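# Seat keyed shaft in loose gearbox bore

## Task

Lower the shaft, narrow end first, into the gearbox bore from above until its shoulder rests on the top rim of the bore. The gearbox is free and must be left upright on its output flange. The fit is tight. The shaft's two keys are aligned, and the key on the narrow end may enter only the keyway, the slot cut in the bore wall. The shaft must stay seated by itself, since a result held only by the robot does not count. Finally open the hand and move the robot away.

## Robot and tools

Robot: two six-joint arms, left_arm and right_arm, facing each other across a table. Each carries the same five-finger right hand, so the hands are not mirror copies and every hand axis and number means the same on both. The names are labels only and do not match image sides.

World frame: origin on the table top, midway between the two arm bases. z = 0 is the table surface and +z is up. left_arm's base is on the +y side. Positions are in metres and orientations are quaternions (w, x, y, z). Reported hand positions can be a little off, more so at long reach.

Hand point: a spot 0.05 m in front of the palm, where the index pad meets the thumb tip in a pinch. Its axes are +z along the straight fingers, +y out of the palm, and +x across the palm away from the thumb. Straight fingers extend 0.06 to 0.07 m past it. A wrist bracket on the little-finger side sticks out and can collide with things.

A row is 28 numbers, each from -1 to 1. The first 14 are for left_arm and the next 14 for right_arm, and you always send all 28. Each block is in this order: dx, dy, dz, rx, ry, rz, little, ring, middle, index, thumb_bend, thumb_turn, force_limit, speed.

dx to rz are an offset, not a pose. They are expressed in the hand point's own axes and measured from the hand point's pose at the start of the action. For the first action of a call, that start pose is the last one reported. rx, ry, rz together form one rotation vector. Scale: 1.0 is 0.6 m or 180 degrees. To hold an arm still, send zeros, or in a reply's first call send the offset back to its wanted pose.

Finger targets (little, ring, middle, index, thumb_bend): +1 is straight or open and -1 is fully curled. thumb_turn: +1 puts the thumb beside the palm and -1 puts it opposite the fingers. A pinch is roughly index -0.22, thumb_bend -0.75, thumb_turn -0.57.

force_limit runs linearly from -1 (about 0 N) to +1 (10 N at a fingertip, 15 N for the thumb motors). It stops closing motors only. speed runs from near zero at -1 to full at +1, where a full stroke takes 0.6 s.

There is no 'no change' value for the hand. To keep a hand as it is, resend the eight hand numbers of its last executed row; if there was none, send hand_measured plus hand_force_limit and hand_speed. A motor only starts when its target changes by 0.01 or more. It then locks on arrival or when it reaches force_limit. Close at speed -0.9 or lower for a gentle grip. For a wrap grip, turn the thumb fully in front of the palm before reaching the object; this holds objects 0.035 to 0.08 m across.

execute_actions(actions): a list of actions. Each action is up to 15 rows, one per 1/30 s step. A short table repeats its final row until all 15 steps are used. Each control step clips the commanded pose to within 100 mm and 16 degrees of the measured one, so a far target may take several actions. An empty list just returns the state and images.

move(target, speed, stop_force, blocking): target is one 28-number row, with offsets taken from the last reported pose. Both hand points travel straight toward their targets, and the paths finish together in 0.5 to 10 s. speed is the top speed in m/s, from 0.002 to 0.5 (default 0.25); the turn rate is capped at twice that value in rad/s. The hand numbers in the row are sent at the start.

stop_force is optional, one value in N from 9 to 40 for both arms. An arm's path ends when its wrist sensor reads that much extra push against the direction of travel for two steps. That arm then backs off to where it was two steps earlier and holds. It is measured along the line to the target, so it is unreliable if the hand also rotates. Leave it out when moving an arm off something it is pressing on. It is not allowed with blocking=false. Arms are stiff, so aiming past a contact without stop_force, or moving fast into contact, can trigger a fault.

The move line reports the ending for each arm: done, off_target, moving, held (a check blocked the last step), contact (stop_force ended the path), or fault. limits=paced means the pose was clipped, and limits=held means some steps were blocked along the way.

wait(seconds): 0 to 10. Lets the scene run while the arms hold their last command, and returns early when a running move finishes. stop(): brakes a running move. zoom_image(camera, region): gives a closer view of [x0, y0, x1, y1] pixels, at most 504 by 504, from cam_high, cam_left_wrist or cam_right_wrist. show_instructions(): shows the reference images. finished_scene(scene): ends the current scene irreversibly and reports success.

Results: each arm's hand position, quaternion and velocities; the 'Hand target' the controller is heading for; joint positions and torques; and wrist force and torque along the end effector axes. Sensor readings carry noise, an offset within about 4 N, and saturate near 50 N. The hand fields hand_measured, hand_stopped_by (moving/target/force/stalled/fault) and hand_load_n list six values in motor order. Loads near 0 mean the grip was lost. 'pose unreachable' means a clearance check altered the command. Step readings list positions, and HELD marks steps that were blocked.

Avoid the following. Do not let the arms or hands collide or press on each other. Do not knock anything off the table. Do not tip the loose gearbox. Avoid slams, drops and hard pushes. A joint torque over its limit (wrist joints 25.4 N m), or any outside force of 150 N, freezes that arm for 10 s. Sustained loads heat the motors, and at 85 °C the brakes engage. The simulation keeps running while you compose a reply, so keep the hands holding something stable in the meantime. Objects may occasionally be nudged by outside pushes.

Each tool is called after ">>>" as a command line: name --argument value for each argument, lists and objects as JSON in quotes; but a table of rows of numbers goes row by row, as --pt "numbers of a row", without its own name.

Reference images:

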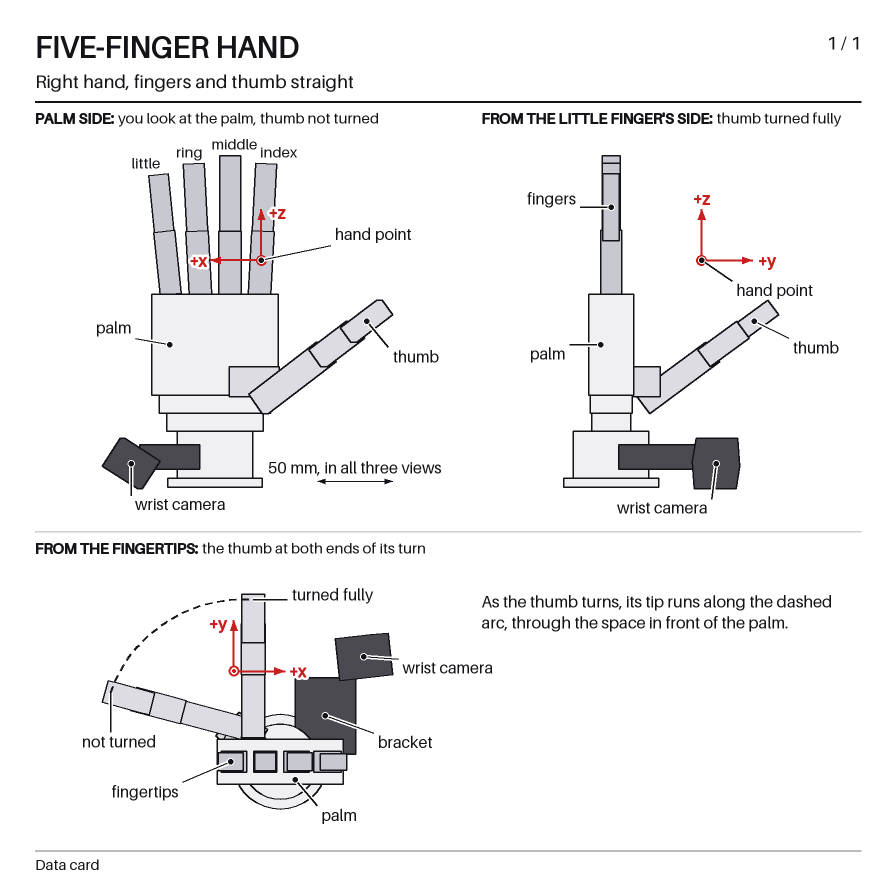

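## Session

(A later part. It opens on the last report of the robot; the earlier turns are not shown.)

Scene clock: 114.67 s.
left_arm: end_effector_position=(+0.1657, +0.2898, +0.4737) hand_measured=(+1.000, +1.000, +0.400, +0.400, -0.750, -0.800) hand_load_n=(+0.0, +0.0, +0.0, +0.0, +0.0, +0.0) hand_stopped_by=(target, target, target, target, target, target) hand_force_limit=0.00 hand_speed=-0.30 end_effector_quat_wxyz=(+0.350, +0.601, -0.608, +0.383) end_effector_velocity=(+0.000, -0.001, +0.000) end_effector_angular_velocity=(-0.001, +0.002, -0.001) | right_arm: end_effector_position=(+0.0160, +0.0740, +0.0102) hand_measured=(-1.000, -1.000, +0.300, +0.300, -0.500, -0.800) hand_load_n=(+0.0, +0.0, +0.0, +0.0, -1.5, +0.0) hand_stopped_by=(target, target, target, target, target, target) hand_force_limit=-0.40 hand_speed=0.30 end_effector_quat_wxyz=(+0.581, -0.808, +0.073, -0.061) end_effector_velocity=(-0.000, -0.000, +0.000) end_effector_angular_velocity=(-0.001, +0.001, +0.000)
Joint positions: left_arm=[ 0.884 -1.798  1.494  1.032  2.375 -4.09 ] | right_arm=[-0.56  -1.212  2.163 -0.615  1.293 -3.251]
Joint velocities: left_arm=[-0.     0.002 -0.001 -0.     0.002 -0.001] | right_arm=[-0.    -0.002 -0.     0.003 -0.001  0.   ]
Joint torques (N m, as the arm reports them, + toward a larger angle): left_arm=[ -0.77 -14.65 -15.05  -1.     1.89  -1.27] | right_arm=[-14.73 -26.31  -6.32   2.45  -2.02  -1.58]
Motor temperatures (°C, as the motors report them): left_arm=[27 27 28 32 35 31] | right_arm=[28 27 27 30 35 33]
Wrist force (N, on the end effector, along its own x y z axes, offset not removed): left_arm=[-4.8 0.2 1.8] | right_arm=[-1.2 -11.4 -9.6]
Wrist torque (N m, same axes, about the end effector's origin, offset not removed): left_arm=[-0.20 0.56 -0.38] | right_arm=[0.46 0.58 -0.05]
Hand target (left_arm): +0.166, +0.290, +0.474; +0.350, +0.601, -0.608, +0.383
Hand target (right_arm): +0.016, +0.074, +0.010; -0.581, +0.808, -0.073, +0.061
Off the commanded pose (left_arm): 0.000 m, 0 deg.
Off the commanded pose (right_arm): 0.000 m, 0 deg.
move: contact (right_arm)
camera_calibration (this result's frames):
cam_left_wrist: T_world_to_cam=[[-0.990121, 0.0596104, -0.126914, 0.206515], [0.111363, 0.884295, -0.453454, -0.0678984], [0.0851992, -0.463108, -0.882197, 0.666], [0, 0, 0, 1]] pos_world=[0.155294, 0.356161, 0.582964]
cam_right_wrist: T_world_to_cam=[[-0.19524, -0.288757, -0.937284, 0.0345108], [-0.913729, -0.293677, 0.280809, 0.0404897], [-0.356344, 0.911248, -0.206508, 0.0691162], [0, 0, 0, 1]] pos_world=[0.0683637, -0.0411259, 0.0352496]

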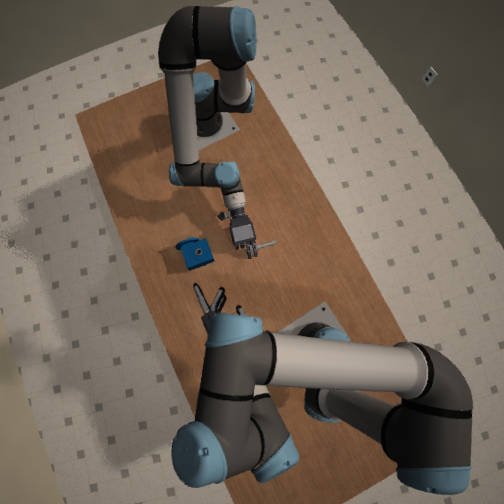

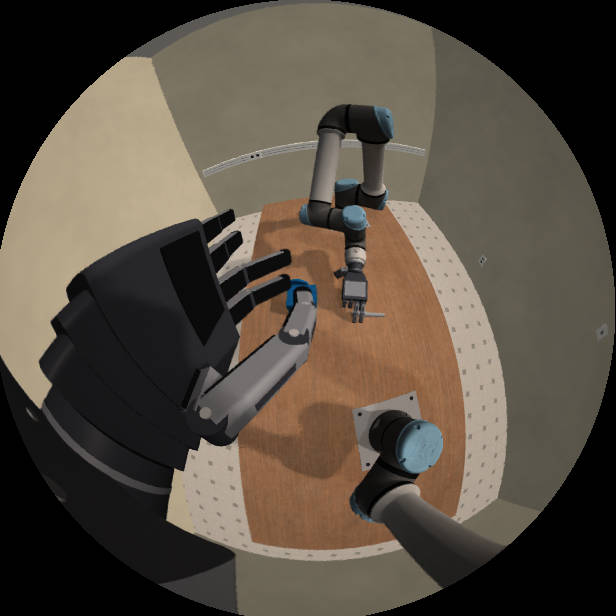

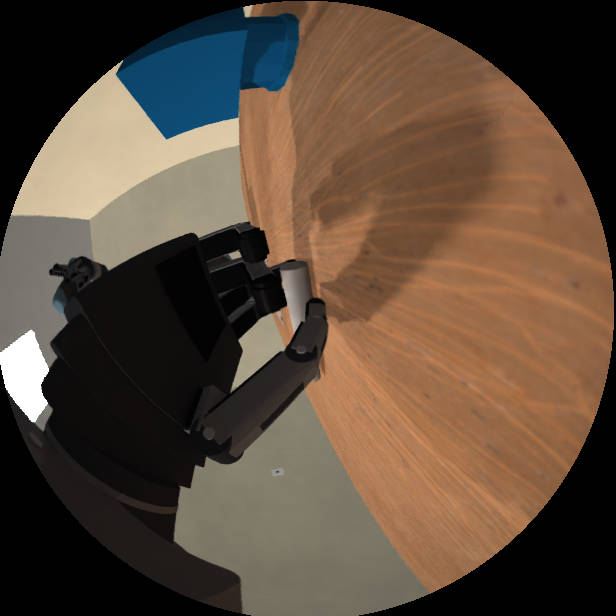

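>>> move --target '[0,0,0,0,0,0,1,1,0.4,0.4,-0.75,-0.8,0,-0.3, 0,-0.0025,-0.0008,0,0,0,-1,-1,-0.3,-0.3,-0.5,-0.8,0.5,-0.8]' --speed 0.01

>>> zoom_image --camera "cam_right_wrist" --region '[220,200,420,400]'

Scene clock: 115.90 s.
left_arm: end_effector_position=(+0.1657, +0.2898, +0.4737) hand_measured=(+1.000, +1.000, +0.400, +0.400, -0.750, -0.800) hand_load_n=(+0.0, +0.0, +0.0, +0.0, +0.0, +0.0) hand_stopped_by=(target, target, target, target, target, target) hand_force_limit=0.00 hand_speed=-0.30 end_effector_quat_wxyz=(+0.350, +0.601, -0.608, +0.383) end_effector_velocity=(-0.001, +0.000, -0.000) end_effector_angular_velocity=(+0.000, +0.000, -0.000) | right_arm: end_effector_position=(+0.0160, +0.0740, +0.0118) hand_measured=(-1.000, -1.000, +0.282, +0.026, -0.498, -0.800) hand_load_n=(+0.0, +0.0, +0.0, +8.5, +3.5, -1.5) hand_stopped_by=(target, target, force, force, target, target) hand_force_limit=0.50 hand_speed=-0.80 end_effector_quat_wxyz=(+0.581, -0.808, +0.073, -0.061) end_effector_velocity=(+0.000, +0.000, +0.000) end_effector_angular_velocity=(+0.001, -0.000, -0.000)
Joint positions: left_arm=[ 0.884 -1.798  1.494  1.032  2.375 -4.09 ] | right_arm=[-0.56  -1.216  2.162 -0.611  1.293 -3.251]
Joint velocities: left_arm=[-0.    -0.001  0.002  0.001 -0.     0.   ] | right_arm=[-0.001  0.    -0.001 -0.    -0.    -0.   ]
Joint torques (N m, as the arm reports them, + toward a larger angle): left_arm=[ -1.34 -14.65 -14.69  -1.     1.94  -1.32] | right_arm=[ -0.89 -31.83 -22.33   1.17   2.47   1.06]
Motor temperatures (°C, as the motors report them): left_arm=[27 27 28 32 35 31] | right_arm=[28 27 27 30 35 33]
Wrist force (N, on the end effector, along its own x y z axes, offset not removed): left_arm=[-1.5 -1.5 0.4] | right_arm=[0.3 -4.4 0.1]
Wrist torque (N m, same axes, about the end effector's origin, offset not removed): left_arm=[-0.03 0.10 -0.07] | right_arm=[-0.39 0.15 0.19]
Hand target (left_arm): +0.166, +0.290, +0.474; +0.350, +0.601, -0.608, +0.383
Hand target (right_arm): +0.016, +0.074, +0.012; -0.581, +0.808, -0.073, +0.061
Off the commanded pose (left_arm): 0.000 m, 0 deg.
Off the commanded pose (right_arm): 0.000 m, 0 deg.
move: done
camera_calibration (this result's frames):
cam_left_wrist: T_world_to_cam=[[-0.990121, 0.0596104, -0.126914, 0.206515], [0.111363, 0.884295, -0.453454, -0.0678985], [0.0851989, -0.463108, -0.882198, 0.666], [0, 0, 0, 1]] pos_world=[0.155294, 0.356161, 0.582964]
cam_right_wrist: T_world_to_cam=[[-0.195226, -0.288729, -0.937295, 0.036008], [-0.913758, -0.293622, 0.280772, 0.0400777], [-0.356278, 0.911275, -0.206506, 0.0694289], [0, 0, 0, 1]] pos_world=[0.068387, -0.0411045, 0.0368349]

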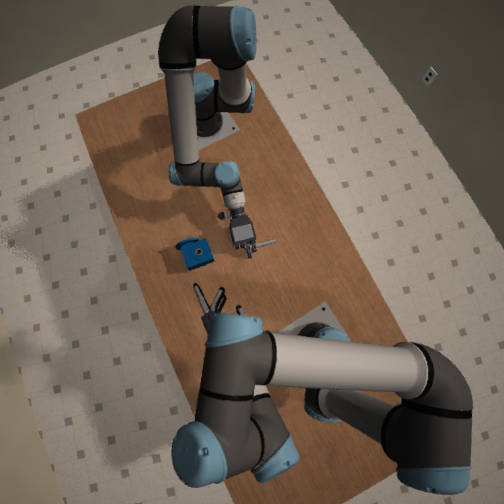

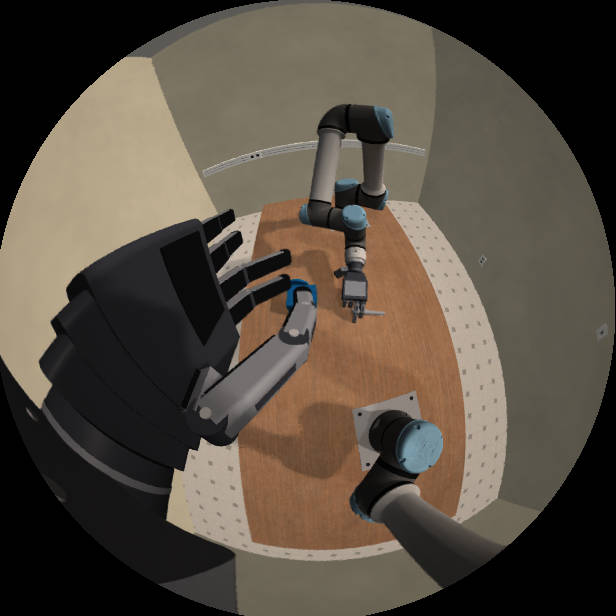

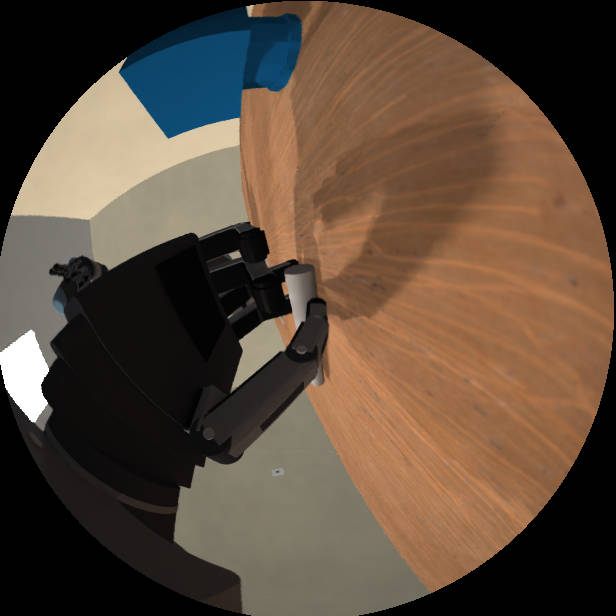

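Region (220, 200, 420, 400) of cam_right_wrist's 616x616 image, scaled by 2.520, with more detail than that image has.

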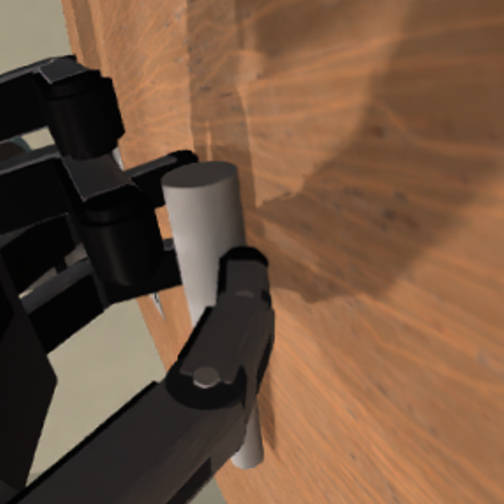

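>>> move --target '[0,0,0,0,0,0,1,1,0.4,0.4,-0.75,-0.8,0,-0.3, 0,-0.008,-0.0027,0,0,0,-1,-1,-0.3,-0.3,-0.5,-0.8,0.5,-0.8]' --speed 0.01

>>> move --target '[0,0,0,0,0,0,1,1,0.4,0.4,-0.75,-0.8,0,-0.3, 0,0,0,0,0,0,-1,-1,-0.1,-0.3,-0.5,-0.8,-0.2,-0.85]'

>>> zoom_image --camera "cam_right_wrist" --region '[220,200,420,400]'

Scene clock: 116.80 s.
left_arm: end_effector_position=(+0.1657, +0.2898, +0.4737) hand_measured=(+1.000, +1.000, +0.400, +0.400, -0.750, -0.800) hand_load_n=(+0.0, +0.0, +0.0, +0.0, +0.0, +0.0) hand_stopped_by=(target, target, target, target, target, target) hand_force_limit=0.00 hand_speed=-0.30 end_effector_quat_wxyz=(+0.350, +0.601, -0.608, +0.383) end_effector_velocity=(-0.000, +0.000, +0.001) end_effector_angular_velocity=(-0.002, -0.003, +0.001) | right_arm: end_effector_position=(+0.0160, +0.0740, +0.0167) hand_measured=(-1.000, -1.000, +0.282, +0.026, -0.498, -0.800) hand_load_n=(+0.0, +0.0, +0.0, +2.5, +2.5, -0.5) hand_stopped_by=(target, target, force, force, target, target) hand_force_limit=0.50 hand_speed=-0.80 end_effector_quat_wxyz=(+0.581, -0.808, +0.073, -0.061) end_effector_velocity=(-0.000, -0.000, +0.001) end_effector_angular_velocity=(-0.001, +0.000, +0.001)
Joint positions: left_arm=[ 0.884 -1.798  1.494  1.032  2.375 -4.09 ] | right_arm=[-0.56  -1.227  2.159 -0.597  1.293 -3.251]
Joint velocities: left_arm=[ 0.001 -0.002 -0.    -0.001 -0.    -0.001] | right_arm=[ 0.    -0.003 -0.     0.004 -0.    -0.   ]
Joint torques (N m, as the arm reports them, + toward a larger angle): left_arm=[ -1.58 -15.3  -14.68  -0.98   1.92  -1.4 ] | right_arm=[ 12.7  -34.09 -24.99   0.39   2.24   1.85]
Motor temperatures (°C, as the motors report them): left_arm=[27 27 28 32 35 31] | right_arm=[28 27 27 30 35 33]
Wrist force (N, on the end effector, along its own x y z axes, offset not removed): left_arm=[-3.2 -0.8 4.0] | right_arm=[-2.4 -0.4 2.5]
Wrist torque (N m, same axes, about the end effector's origin, offset not removed): left_arm=[-0.31 0.41 -0.06] | right_arm=[-0.53 0.48 -0.04]
Hand target (left_arm): +0.166, +0.290, +0.474; +0.350, +0.601, -0.608, +0.383
Hand target (right_arm): +0.016, +0.074, +0.017; -0.581, +0.808, -0.073, +0.061
Off the commanded pose (left_arm): 0.000 m, 0 deg.
Off the commanded pose (right_arm): 0.000 m, 0 deg.
move: done
camera_calibration (this result's frames):
cam_left_wrist: T_world_to_cam=[[-0.990121, 0.0596103, -0.126914, 0.206515], [0.111363, 0.884295, -0.453454, -0.0678985], [0.085199, -0.463108, -0.882198, 0.666], [0, 0, 0, 1]] pos_world=[0.155294, 0.356161, 0.582964]
cam_right_wrist: T_world_to_cam=[[-0.195246, -0.288706, -0.937298, 0.040656], [-0.913778, -0.293561, 0.280769, 0.0386419], [-0.356214, 0.911302, -0.206497, 0.0704486], [0, 0, 0, 1]] pos_world=[0.0683429, -0.0411185, 0.0418047]

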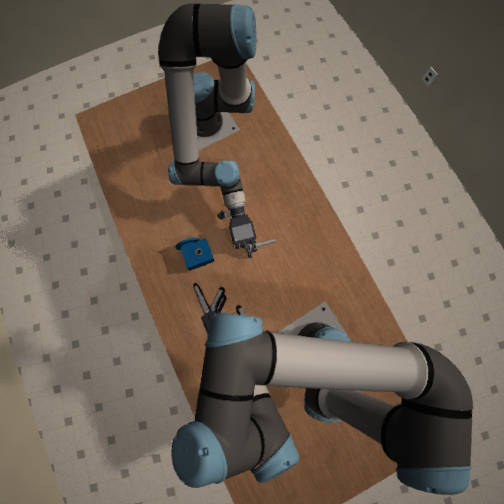

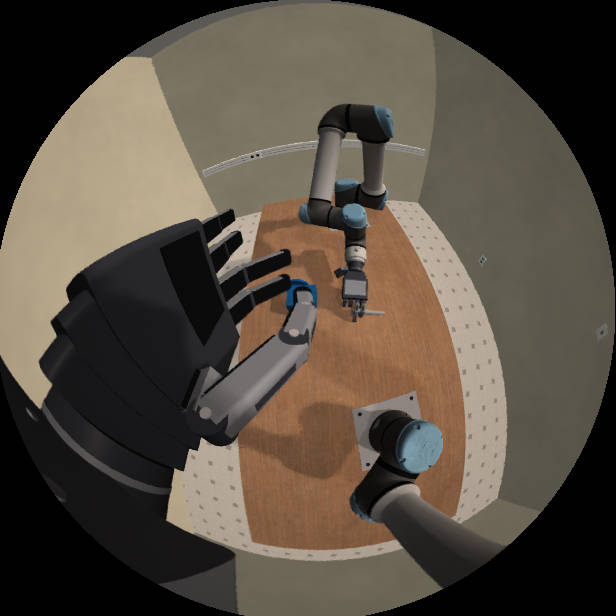

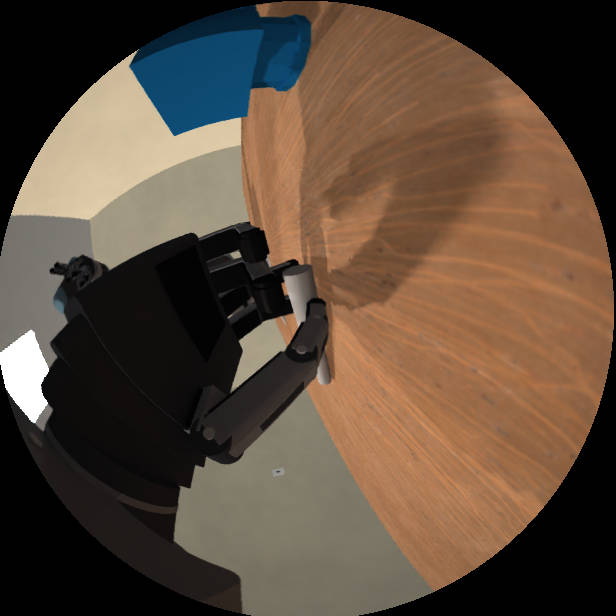

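Scene clock: 118.07 s.
left_arm: end_effector_position=(+0.1657, +0.2898, +0.4737) hand_measured=(+1.000, +1.000, +0.400, +0.400, -0.750, -0.800) hand_load_n=(+0.0, +0.0, +0.0, +0.0, +0.0, +0.0) hand_stopped_by=(target, target, target, target, target, target) hand_force_limit=0.00 hand_speed=-0.30 end_effector_quat_wxyz=(+0.350, +0.601, -0.608, +0.383) end_effector_velocity=(+0.000, +0.000, -0.000) end_effector_angular_velocity=(+0.001, +0.001, +0.001) | right_arm: end_effector_position=(+0.0160, +0.0741, +0.0168) hand_measured=(-1.000, -1.000, +0.034, +0.026, -0.498, -0.800) hand_load_n=(+0.0, +0.0, +3.5, +2.5, +4.0, +1.5) hand_stopped_by=(target, target, force, force, target, target) hand_force_limit=-0.20 hand_speed=-0.85 end_effector_quat_wxyz=(+0.581, -0.808, +0.073, -0.061) end_effector_velocity=(+0.000, +0.000, +0.000) end_effector_angular_velocity=(+0.000, -0.000, -0.000)
Joint positions: left_arm=[ 0.884 -1.798  1.494  1.032  2.375 -4.09 ] | right_arm=[-0.559 -1.227  2.159 -0.597  1.293 -3.251]
Joint velocities: left_arm=[ 0.     0.     0.001  0.    -0.001 -0.   ] | right_arm=[-0.     0.    -0.001  0.    -0.    -0.   ]
Joint torques (N m, as the arm reports them, + toward a larger angle): left_arm=[ -1.3  -14.7  -14.08  -1.06   1.95  -1.3 ] | right_arm=[  8.36 -18.1  -15.53  -2.27   2.07   1.81]
Motor temperatures (°C, as the motors report them): left_arm=[27 27 28 32 35 31] | right_arm=[28 27 27 30 35 33]
Wrist force (N, on the end effector, along its own x y z axes, offset not removed): left_arm=[-3.5 1.7 1.0] | right_arm=[0.1 1.7 2.7]
Wrist torque (N m, same axes, about the end effector's origin, offset not removed): left_arm=[0.46 0.28 -0.14] | right_arm=[-0.07 0.04 0.33]
Hand target (left_arm): +0.166, +0.290, +0.474; +0.350, +0.601, -0.608, +0.383
Hand target (right_arm): +0.016, +0.074, +0.017; -0.581, +0.808, -0.073, +0.061
Off the commanded pose (left_arm): 0.000 m, 0 deg.
Off the commanded pose (right_arm): 0.000 m, 0 deg.
move: done
camera_calibration (this result's frames):
cam_left_wrist: T_world_to_cam=[[-0.990121, 0.0596102, -0.126914, 0.206515], [0.111363, 0.884295, -0.453454, -0.0678986], [0.0851988, -0.463107, -0.882198, 0.666], [0, 0, 0, 1]] pos_world=[0.155294, 0.356162, 0.582964]
cam_right_wrist: T_world_to_cam=[[-0.195228, -0.288683, -0.937309, 0.0406701], [-0.913778, -0.293582, 0.280747, 0.0386438], [-0.356224, 0.911302, -0.206477, 0.0704366], [0, 0, 0, 1]] pos_world=[0.068343, -0.0411032, 0.0418148]

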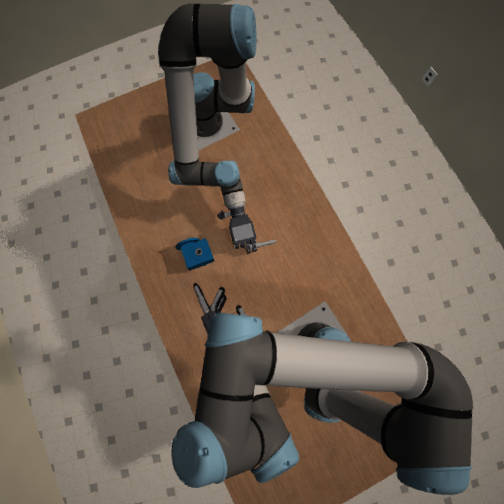

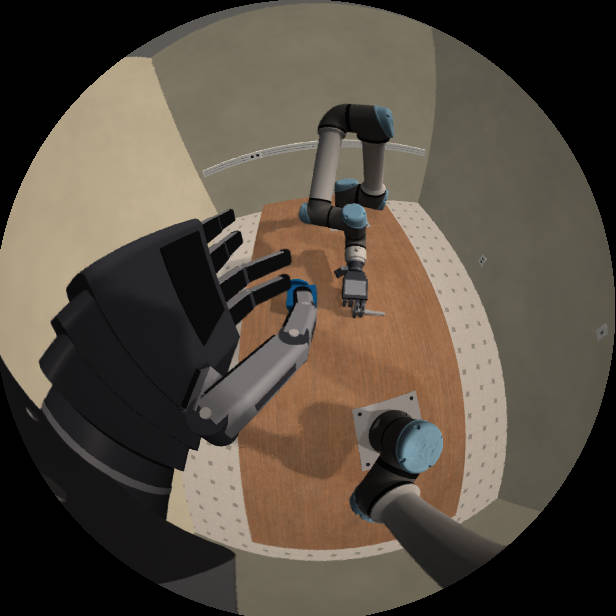

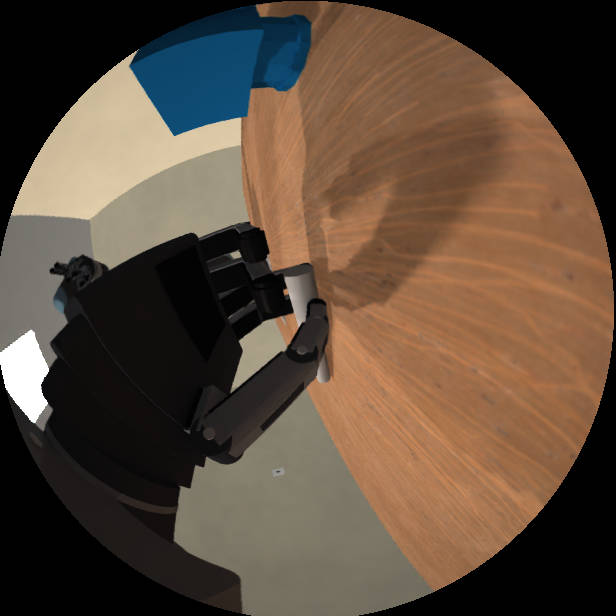

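Region (220, 200, 420, 400) of cam_right_wrist's 616x616 image, scaled by 2.520, with more detail than that image has.

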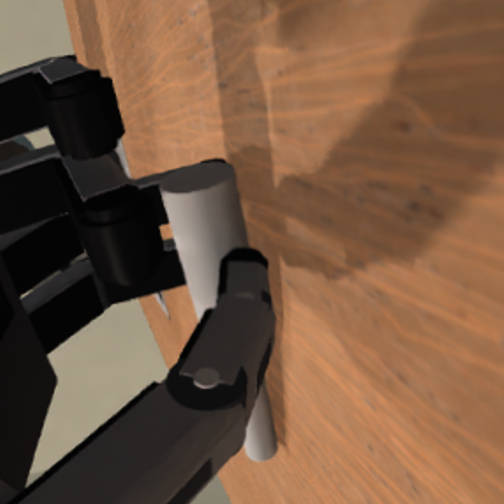

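>>> move --target '[0,0,0,0,0,0,1,1,0.4,0.4,-0.75,-0.8,0,-0.3, 0,0,0,0,0,0,-1,-1,-0.2,-0.2,-0.5,-0.8,0.3,-0.9]'

>>> move --target '[0,0,0,0,0,0,1,1,0.4,0.4,-0.75,-0.8,0,-0.3, 0,-0.071,-0.024,0,0.053,-0.158,-1,-1,-0.2,-0.2,-0.5,-0.8,0.3,-0.9]' --speed 0.1

Scene clock: 118.93 s.
left_arm: end_effector_position=(+0.1657, +0.2898, +0.4737) hand_measured=(+1.000, +1.000, +0.400, +0.400, -0.750, -0.800) hand_load_n=(+0.0, +0.0, +0.0, +0.0, +0.0, +0.0) hand_stopped_by=(target, target, target, target, target, target) hand_force_limit=0.00 hand_speed=-0.30 end_effector_quat_wxyz=(+0.350, +0.601, -0.608, +0.383) end_effector_velocity=(+0.000, +0.000, -0.000) end_effector_angular_velocity=(+0.001, +0.000, +0.001) | right_arm: end_effector_position=(+0.0160, +0.0741, +0.0168) hand_measured=(-1.000, -1.000, +0.020, +0.006, -0.494, -0.800) hand_load_n=(+0.0, +0.0, +6.5, +7.5, +8.5, +1.0) hand_stopped_by=(target, target, force, force, target, target) hand_force_limit=0.30 hand_speed=-0.90 end_effector_quat_wxyz=(+0.581, -0.808, +0.073, -0.061) end_effector_velocity=(-0.000, -0.000, -0.000) end_effector_angular_velocity=(-0.001, +0.001, +0.000)
Joint positions: left_arm=[ 0.884 -1.798  1.494  1.032  2.375 -4.09 ] | right_arm=[-0.559 -1.227  2.159 -0.597  1.293 -3.251]
Joint velocities: left_arm=[ 0.001  0.     0.     0.    -0.     0.001] | right_arm=[-0.001 -0.     0.     0.001 -0.001  0.   ]
Joint torques (N m, as the arm reports them, + toward a larger angle): left_arm=[ -1.59 -14.88 -14.51  -1.02   1.88  -1.39] | right_arm=[  8.54 -17.98 -13.99  -2.21   2.01   1.82]
Motor temperatures (°C, as the motors report them): left_arm=[27 27 28 32 35 31] | right_arm=[28 27 27 30 35 33]
Wrist force (N, on the end effector, along its own x y z axes, offset not removed): left_arm=[-3.8 -2.0 2.4] | right_arm=[-2.8 1.4 3.2]
Wrist torque (N m, same axes, about the end effector's origin, offset not removed): left_arm=[-0.36 0.24 -0.20] | right_arm=[-0.18 0.35 0.12]
Hand target (left_arm): +0.166, +0.290, +0.474; +0.350, +0.601, -0.608, +0.383
Hand target (right_arm): +0.016, +0.074, +0.017; -0.581, +0.808, -0.073, +0.061
Off the commanded pose (left_arm): 0.000 m, 0 deg.
Off the commanded pose (right_arm): 0.000 m, 0 deg.
move: done
camera_calibration (this result's frames):
cam_left_wrist: T_world_to_cam=[[-0.990121, 0.0596103, -0.126914, 0.206515], [0.111363, 0.884295, -0.453454, -0.0678985], [0.085199, -0.463108, -0.882198, 0.666], [0, 0, 0, 1]] pos_world=[0.155294, 0.356161, 0.582964]
cam_right_wrist: T_world_to_cam=[[-0.195228, -0.288684, -0.937309, 0.0406693], [-0.913778, -0.293582, 0.280748, 0.0386439], [-0.356224, 0.911302, -0.206478, 0.0704366], [0, 0, 0, 1]] pos_world=[0.0683429, -0.0411033, 0.0418141]

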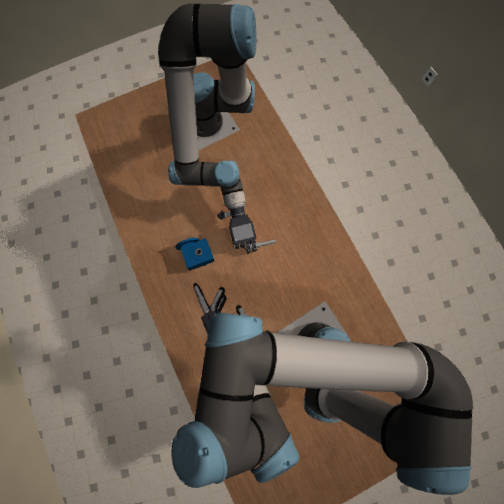

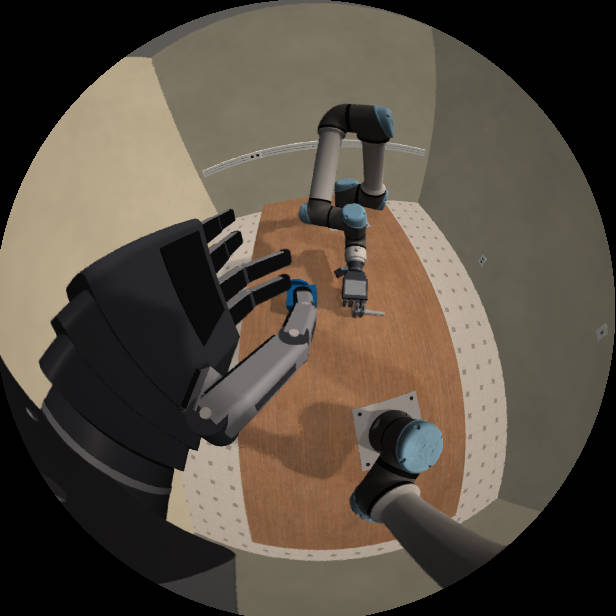

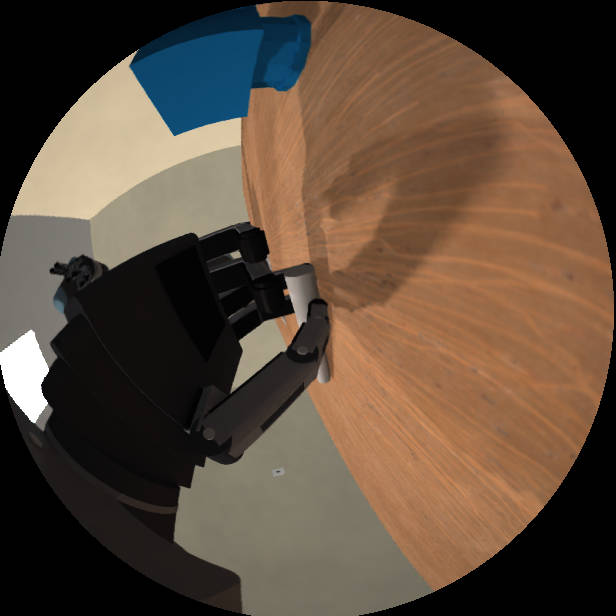

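Scene clock: 121.90 s.
left_arm: end_effector_position=(+0.1657, +0.2898, +0.4737) hand_measured=(+1.000, +1.000, +0.400, +0.400, -0.750, -0.800) hand_load_n=(+0.0, +0.0, +0.0, +0.0, +0.0, +0.0) hand_stopped_by=(target, target, target, target, target, target) hand_force_limit=0.00 hand_speed=-0.30 end_effector_quat_wxyz=(+0.350, +0.601, -0.608, +0.383) end_effector_velocity=(+0.000, +0.000, +0.000) end_effector_angular_velocity=(+0.002, +0.001, +0.001) | right_arm: end_effector_position=(+0.0153, +0.0740, +0.0616) hand_measured=(-1.000, -1.000, +0.020, +0.006, -0.494, -0.800) hand_load_n=(+0.0, +0.0, +6.5, +7.5, +8.5, +1.5) hand_stopped_by=(target, target, force, force, target, target) hand_force_limit=0.30 hand_speed=-0.90 end_effector_quat_wxyz=(-0.541, +0.794, +0.080, +0.268) end_effector_velocity=(+0.000, -0.000, +0.000) end_effector_angular_velocity=(-0.003, -0.006, -0.000)
Joint positions: left_arm=[ 0.884 -1.798  1.494  1.032  2.375 -4.09 ] | right_arm=[-0.355 -1.305  2.107 -0.526  1.645 -3.68 ]
Joint velocities: left_arm=[-0.     0.    -0.002  0.003 -0.002 -0.   ] | right_arm=[ 0.002 -0.    -0.001  0.002  0.004 -0.005]
Joint torques (N m, as the arm reports them, + toward a larger angle): left_arm=[ -1.12 -15.39 -14.54  -1.04   1.87  -1.27] | right_arm=[ 12.24 -33.45 -27.74  -2.33   2.72  -1.51]
Motor temperatures (°C, as the motors report them): left_arm=[27 27 28 32 35 31] | right_arm=[28 27 27 30 35 33]
Wrist force (N, on the end effector, along its own x y z axes, offset not removed): left_arm=[-5.3 0.5 -1.0] | right_arm=[-0.2 0.8 4.0]
Wrist torque (N m, same axes, about the end effector's origin, offset not removed): left_arm=[0.21 0.80 -0.20] | right_arm=[-0.39 -0.14 0.23]
Hand target (left_arm): +0.166, +0.290, +0.474; +0.350, +0.601, -0.608, +0.383
Hand target (right_arm): +0.015, +0.074, +0.062; -0.541, +0.794, +0.080, +0.268
Off the commanded pose (left_arm): 0.000 m, 0 deg.
Off the commanded pose (right_arm): 0.000 m, 0 deg.
move: done
camera_calibration (this result's frames):
cam_left_wrist: T_world_to_cam=[[-0.990121, 0.0596104, -0.126914, 0.206515], [0.111363, 0.884295, -0.453454, -0.0678984], [0.085199, -0.463108, -0.882198, 0.666], [0, 0, 0, 1]] pos_world=[0.155294, 0.356161, 0.582964]
cam_right_wrist: T_world_to_cam=[[0.282616, -0.380777, -0.880419, 0.0785467], [-0.941054, -0.287904, -0.177563, 0.0536271], [-0.185865, 0.878703, -0.439698, 0.093677], [0, 0, 0, 1]] pos_world=[0.0456787, -0.036966, 0.119866]

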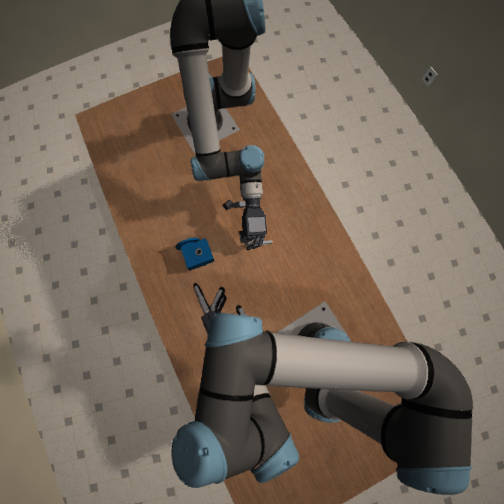

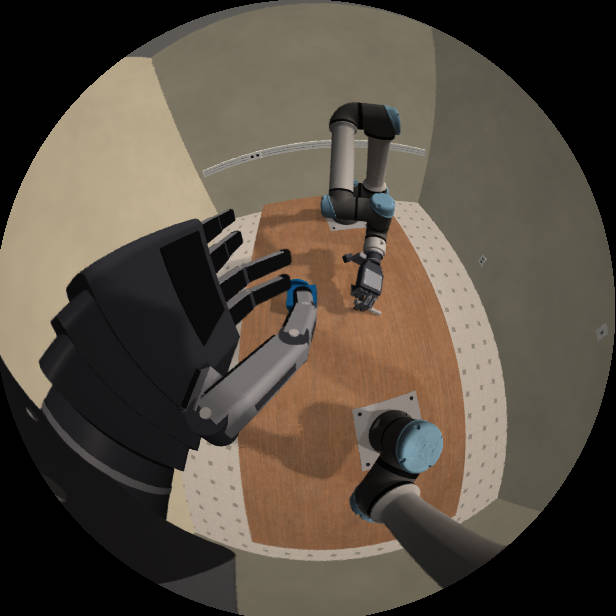

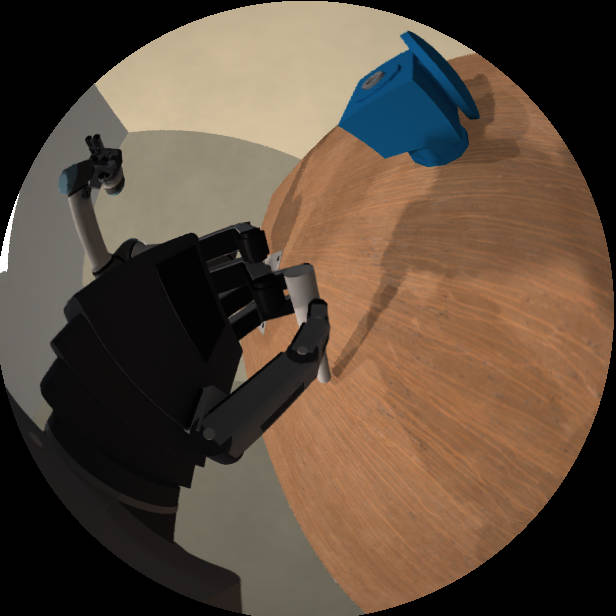

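>>> move --target '[0,0,0,0,0,0,1,1,0.4,0.4,-0.75,-0.8,0,-0.3, 0.125,-0.205,-0.069,0,0.107,-0.316,-1,-1,-0.2,-0.2,-0.5,-0.8,0.3,-0.9]' --speed 0.15

>>> zoom_image --camera "cam_left_wrist" --region '[280,220,440,380]'

>>> zoom_image --camera "cam_right_wrist" --region '[260,230,510,480]'

Scene clock: 125.97 s.
left_arm: end_effector_position=(+0.1657, +0.2898, +0.4737) hand_measured=(+1.000, +1.000, +0.400, +0.400, -0.750, -0.800) hand_load_n=(+0.0, +0.0, +0.0, +0.0, +0.0, +0.0) hand_stopped_by=(target, target, target, target, target, target) hand_force_limit=0.00 hand_speed=-0.30 end_effector_quat_wxyz=(+0.350, +0.601, -0.608, +0.383) end_effector_velocity=(-0.001, +0.000, -0.001) end_effector_angular_velocity=(+0.001, +0.002, -0.000) | right_arm: end_effector_position=(+0.0133, +0.0741, +0.2114) hand_measured=(-1.000, -1.000, +0.020, +0.006, -0.494, -0.800) hand_load_n=(+0.0, +0.0, +6.5, +8.0, +8.0, +2.0) hand_stopped_by=(target, target, force, force, target, target) hand_force_limit=0.30 hand_speed=-0.90 end_effector_quat_wxyz=(-0.354, +0.606, +0.358, +0.615) end_effector_velocity=(+0.000, -0.000, +0.001) end_effector_angular_velocity=(-0.001, -0.009, -0.001)
Joint positions: left_arm=[ 0.884 -1.798  1.494  1.032  2.375 -4.09 ] | right_arm=[-0.099 -1.373  2.031 -0.667  2.058 -4.728]
Joint velocities: left_arm=[-0.    -0.001  0.002  0.001  0.    -0.001] | right_arm=[ 0.    -0.     0.002 -0.006  0.001 -0.01 ]
Joint torques (N m, as the arm reports them, + toward a larger angle): left_arm=[ -1.77 -15.18 -14.57  -0.93   1.9   -1.28] | right_arm=[ 12.76 -33.23  -9.59  -3.51   2.48  -1.57]
Motor temperatures (°C, as the motors report them): left_arm=[27 27 28 32 35 31] | right_arm=[28 27 27 30 35 33]
Wrist force (N, on the end effector, along its own x y z axes, offset not removed): left_arm=[-4.8 -2.6 -0.3] | right_arm=[-2.4 0.9 1.5]
Wrist torque (N m, same axes, about the end effector's origin, offset not removed): left_arm=[-0.18 0.62 -0.30] | right_arm=[-0.09 0.28 0.21]
Hand target (left_arm): +0.166, +0.290, +0.474; +0.350, +0.601, -0.608, +0.383
Hand target (right_arm): +0.013, +0.074, +0.211; -0.354, +0.606, +0.358, +0.615
Off the commanded pose (left_arm): 0.000 m, 0 deg.
Off the commanded pose (right_arm): 0.000 m, 0 deg.
move: done
camera_calibration (this result's frames):
cam_left_wrist: T_world_to_cam=[[-0.990121, 0.0596103, -0.126914, 0.206515], [0.111363, 0.884295, -0.453454, -0.0678984], [0.0851989, -0.463108, -0.882198, 0.666], [0, 0, 0, 1]] pos_world=[0.155294, 0.356161, 0.582964]
cam_right_wrist: T_world_to_cam=[[0.858913, -0.493207, -0.137893, 0.054769], [-0.36281, -0.395987, -0.843542, 0.219442], [0.361437, 0.774558, -0.519059, 0.176286], [0, 0, 0, 1]] pos_world=[-0.0311423, -0.0226349, 0.284164]

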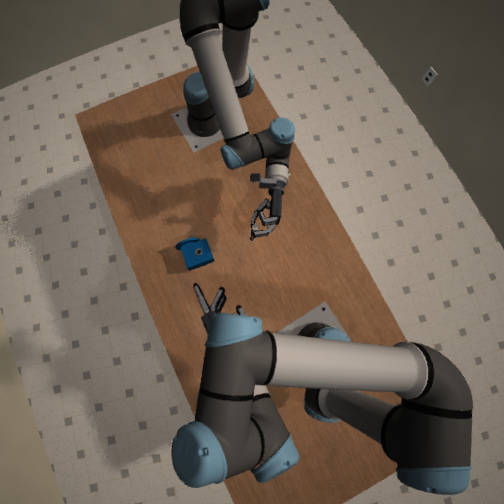

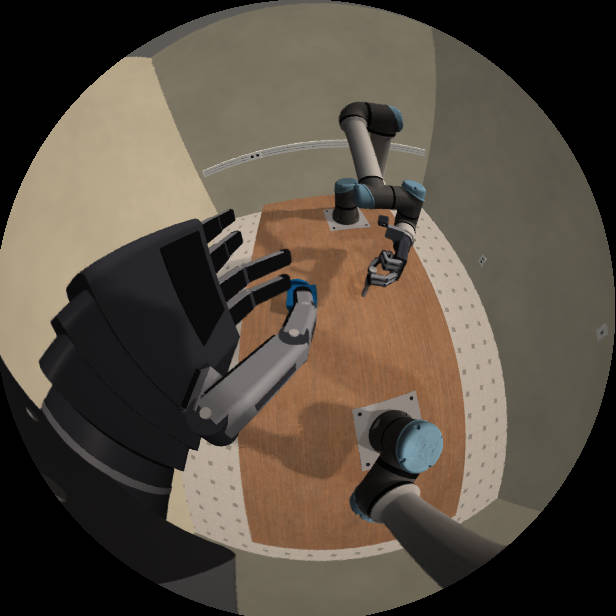

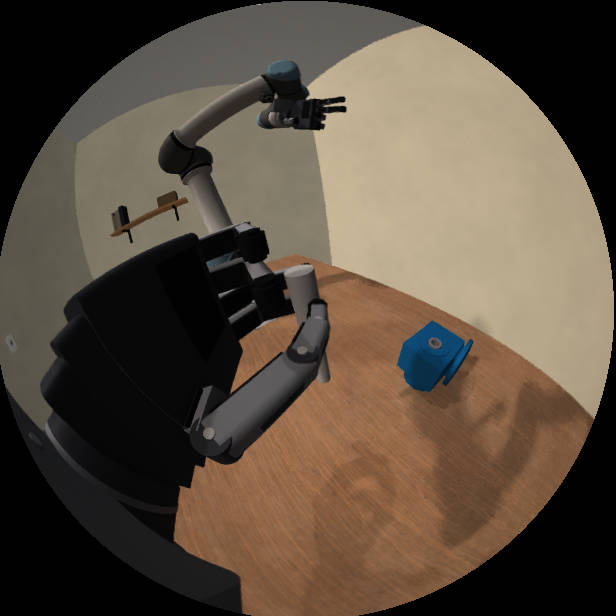

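Region (280, 220, 440, 380) of cam_left_wrist's 616x616 image, scaled by 3.150, with more detail than that image has.

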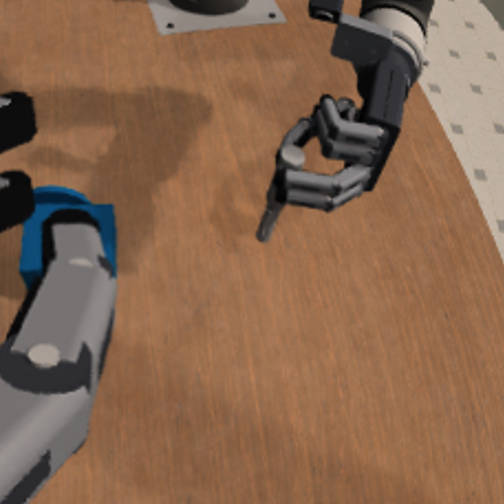

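Region (260, 230, 510, 480) of cam_right_wrist's 616x616 image, scaled by 2.016, with more detail than that image has.

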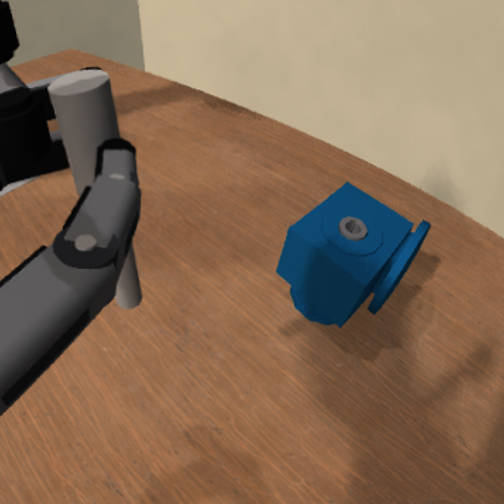

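>>> move --target '[0,0,0,0,0,0,1,1,0.4,0.4,-0.75,-0.8,0,-0.3, 0.015,0.298,0.06,0,0,0.02,-1,-1,-0.2,-0.2,-0.5,-0.8,0.3,-0.9]' --speed 0.15

>>> zoom_image --camera "cam_right_wrist" --region '[250,320,410,480]'

>>> zoom_image --camera "cam_high" --region '[150,200,250,300]'

Scene clock: 128.10 s.
left_arm: end_effector_position=(+0.1657, +0.2898, +0.4737) hand_measured=(+1.000, +1.000, +0.400, +0.400, -0.750, -0.800) hand_load_n=(+0.0, +0.0, +0.0, +0.0, +0.0, +0.0) hand_stopped_by=(target, target, target, target, target, target) hand_force_limit=0.00 hand_speed=-0.30 end_effector_quat_wxyz=(+0.350, +0.601, -0.608, +0.383) end_effector_velocity=(+0.001, -0.000, +0.000) end_effector_angular_velocity=(-0.002, -0.003, +0.001) | right_arm: end_effector_position=(+0.1864, +0.0172, +0.2228) hand_measured=(-1.000, -1.000, +0.020, +0.006, -0.494, -0.800) hand_load_n=(+0.0, +0.0, +6.5, +8.0, +8.0, +2.0) hand_stopped_by=(target, target, force, force, target, target) hand_force_limit=0.30 hand_speed=-0.90 end_effector_quat_wxyz=(-0.373, +0.618, +0.339, +0.604) end_effector_velocity=(+0.001, +0.000, +0.001) end_effector_angular_velocity=(+0.001, -0.000, +0.003)
Joint positions: left_arm=[ 0.884 -1.798  1.494  1.032  2.375 -4.09 ] | right_arm=[-0.622 -1.568  2.204 -0.644  1.535 -4.66 ]
Joint velocities: left_arm=[-0.    -0.    -0.001 -0.002 -0.001 -0.   ] | right_arm=[-0.004 -0.001 -0.001 -0.    -0.007  0.001]
Joint torques (N m, as the arm reports them, + toward a larger angle): left_arm=[ -2.16 -15.07 -14.33  -0.95   1.95  -1.29] | right_arm=[-14.39 -25.27 -10.87  -0.99  -2.69   1.58]
Motor temperatures (°C, as the motors report them): left_arm=[27 27 28 32 35 31] | right_arm=[28 27 27 30 35 33]
Wrist force (N, on the end effector, along its own x y z axes, offset not removed): left_arm=[-2.0 0.7 1.5] | right_arm=[-0.6 1.0 2.8]
Wrist torque (N m, same axes, about the end effector's origin, offset not removed): left_arm=[0.00 0.14 -0.13] | right_arm=[-0.30 -0.07 0.34]
Hand target (left_arm): +0.166, +0.290, +0.474; +0.350, +0.601, -0.608, +0.383
Hand target (right_arm): +0.186, +0.017, +0.223; -0.373, +0.618, +0.339, +0.604
Off the commanded pose (left_arm): 0.000 m, 0 deg.
Off the commanded pose (right_arm): 0.000 m, 0 deg.
move: done
camera_calibration (this result's frames):
cam_left_wrist: T_world_to_cam=[[-0.990121, 0.0596101, -0.126914, 0.206515], [0.111363, 0.884295, -0.453454, -0.0678986], [0.0851991, -0.463107, -0.882198, 0.666], [0, 0, 0, 1]] pos_world=[0.155294, 0.356162, 0.582964]
cam_right_wrist: T_world_to_cam=[[0.849755, -0.487632, -0.200328, -0.104864], [-0.408995, -0.370041, -0.834142, 0.275473], [0.332625, 0.790749, -0.513883, 0.16764], [0, 0, 0, 1]] pos_world=[0.146015, -0.0817602, 0.294924]

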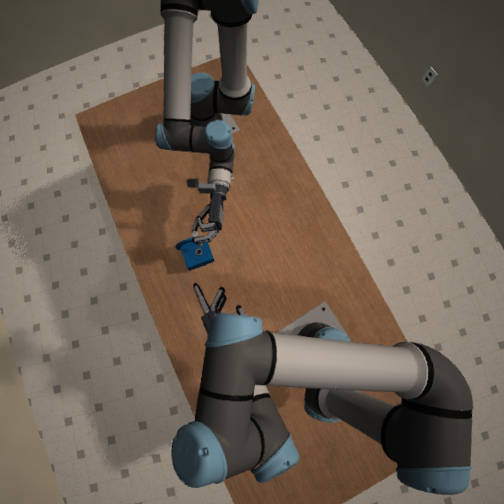

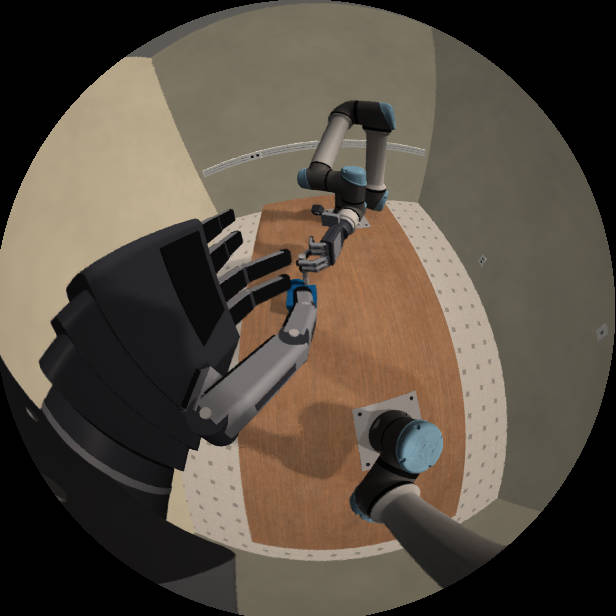

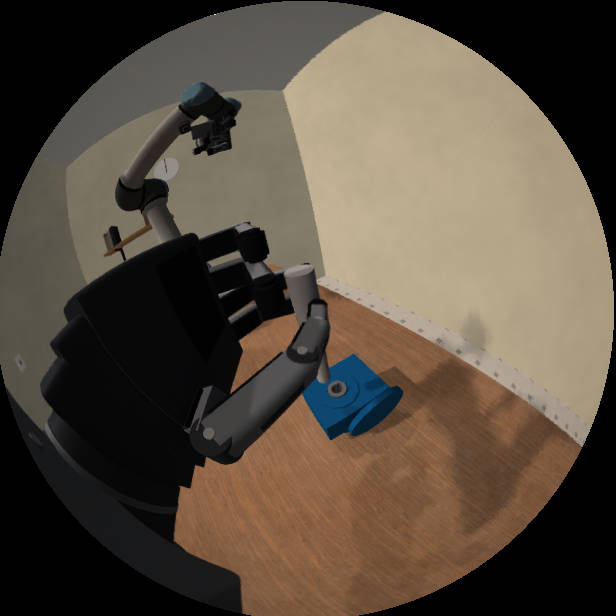

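Region (250, 320, 410, 480) of cam_right_wrist's 616x616 image, scaled by 3.150, with more detail than that image has.

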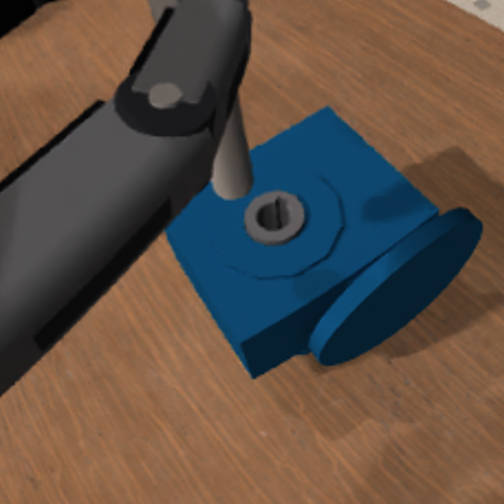

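Region (150, 200, 250, 300) of cam_high's 504x504 image, scaled by 5.040, with more detail than that image has.

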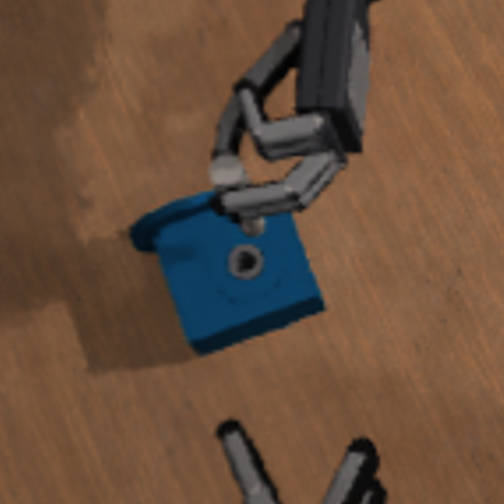

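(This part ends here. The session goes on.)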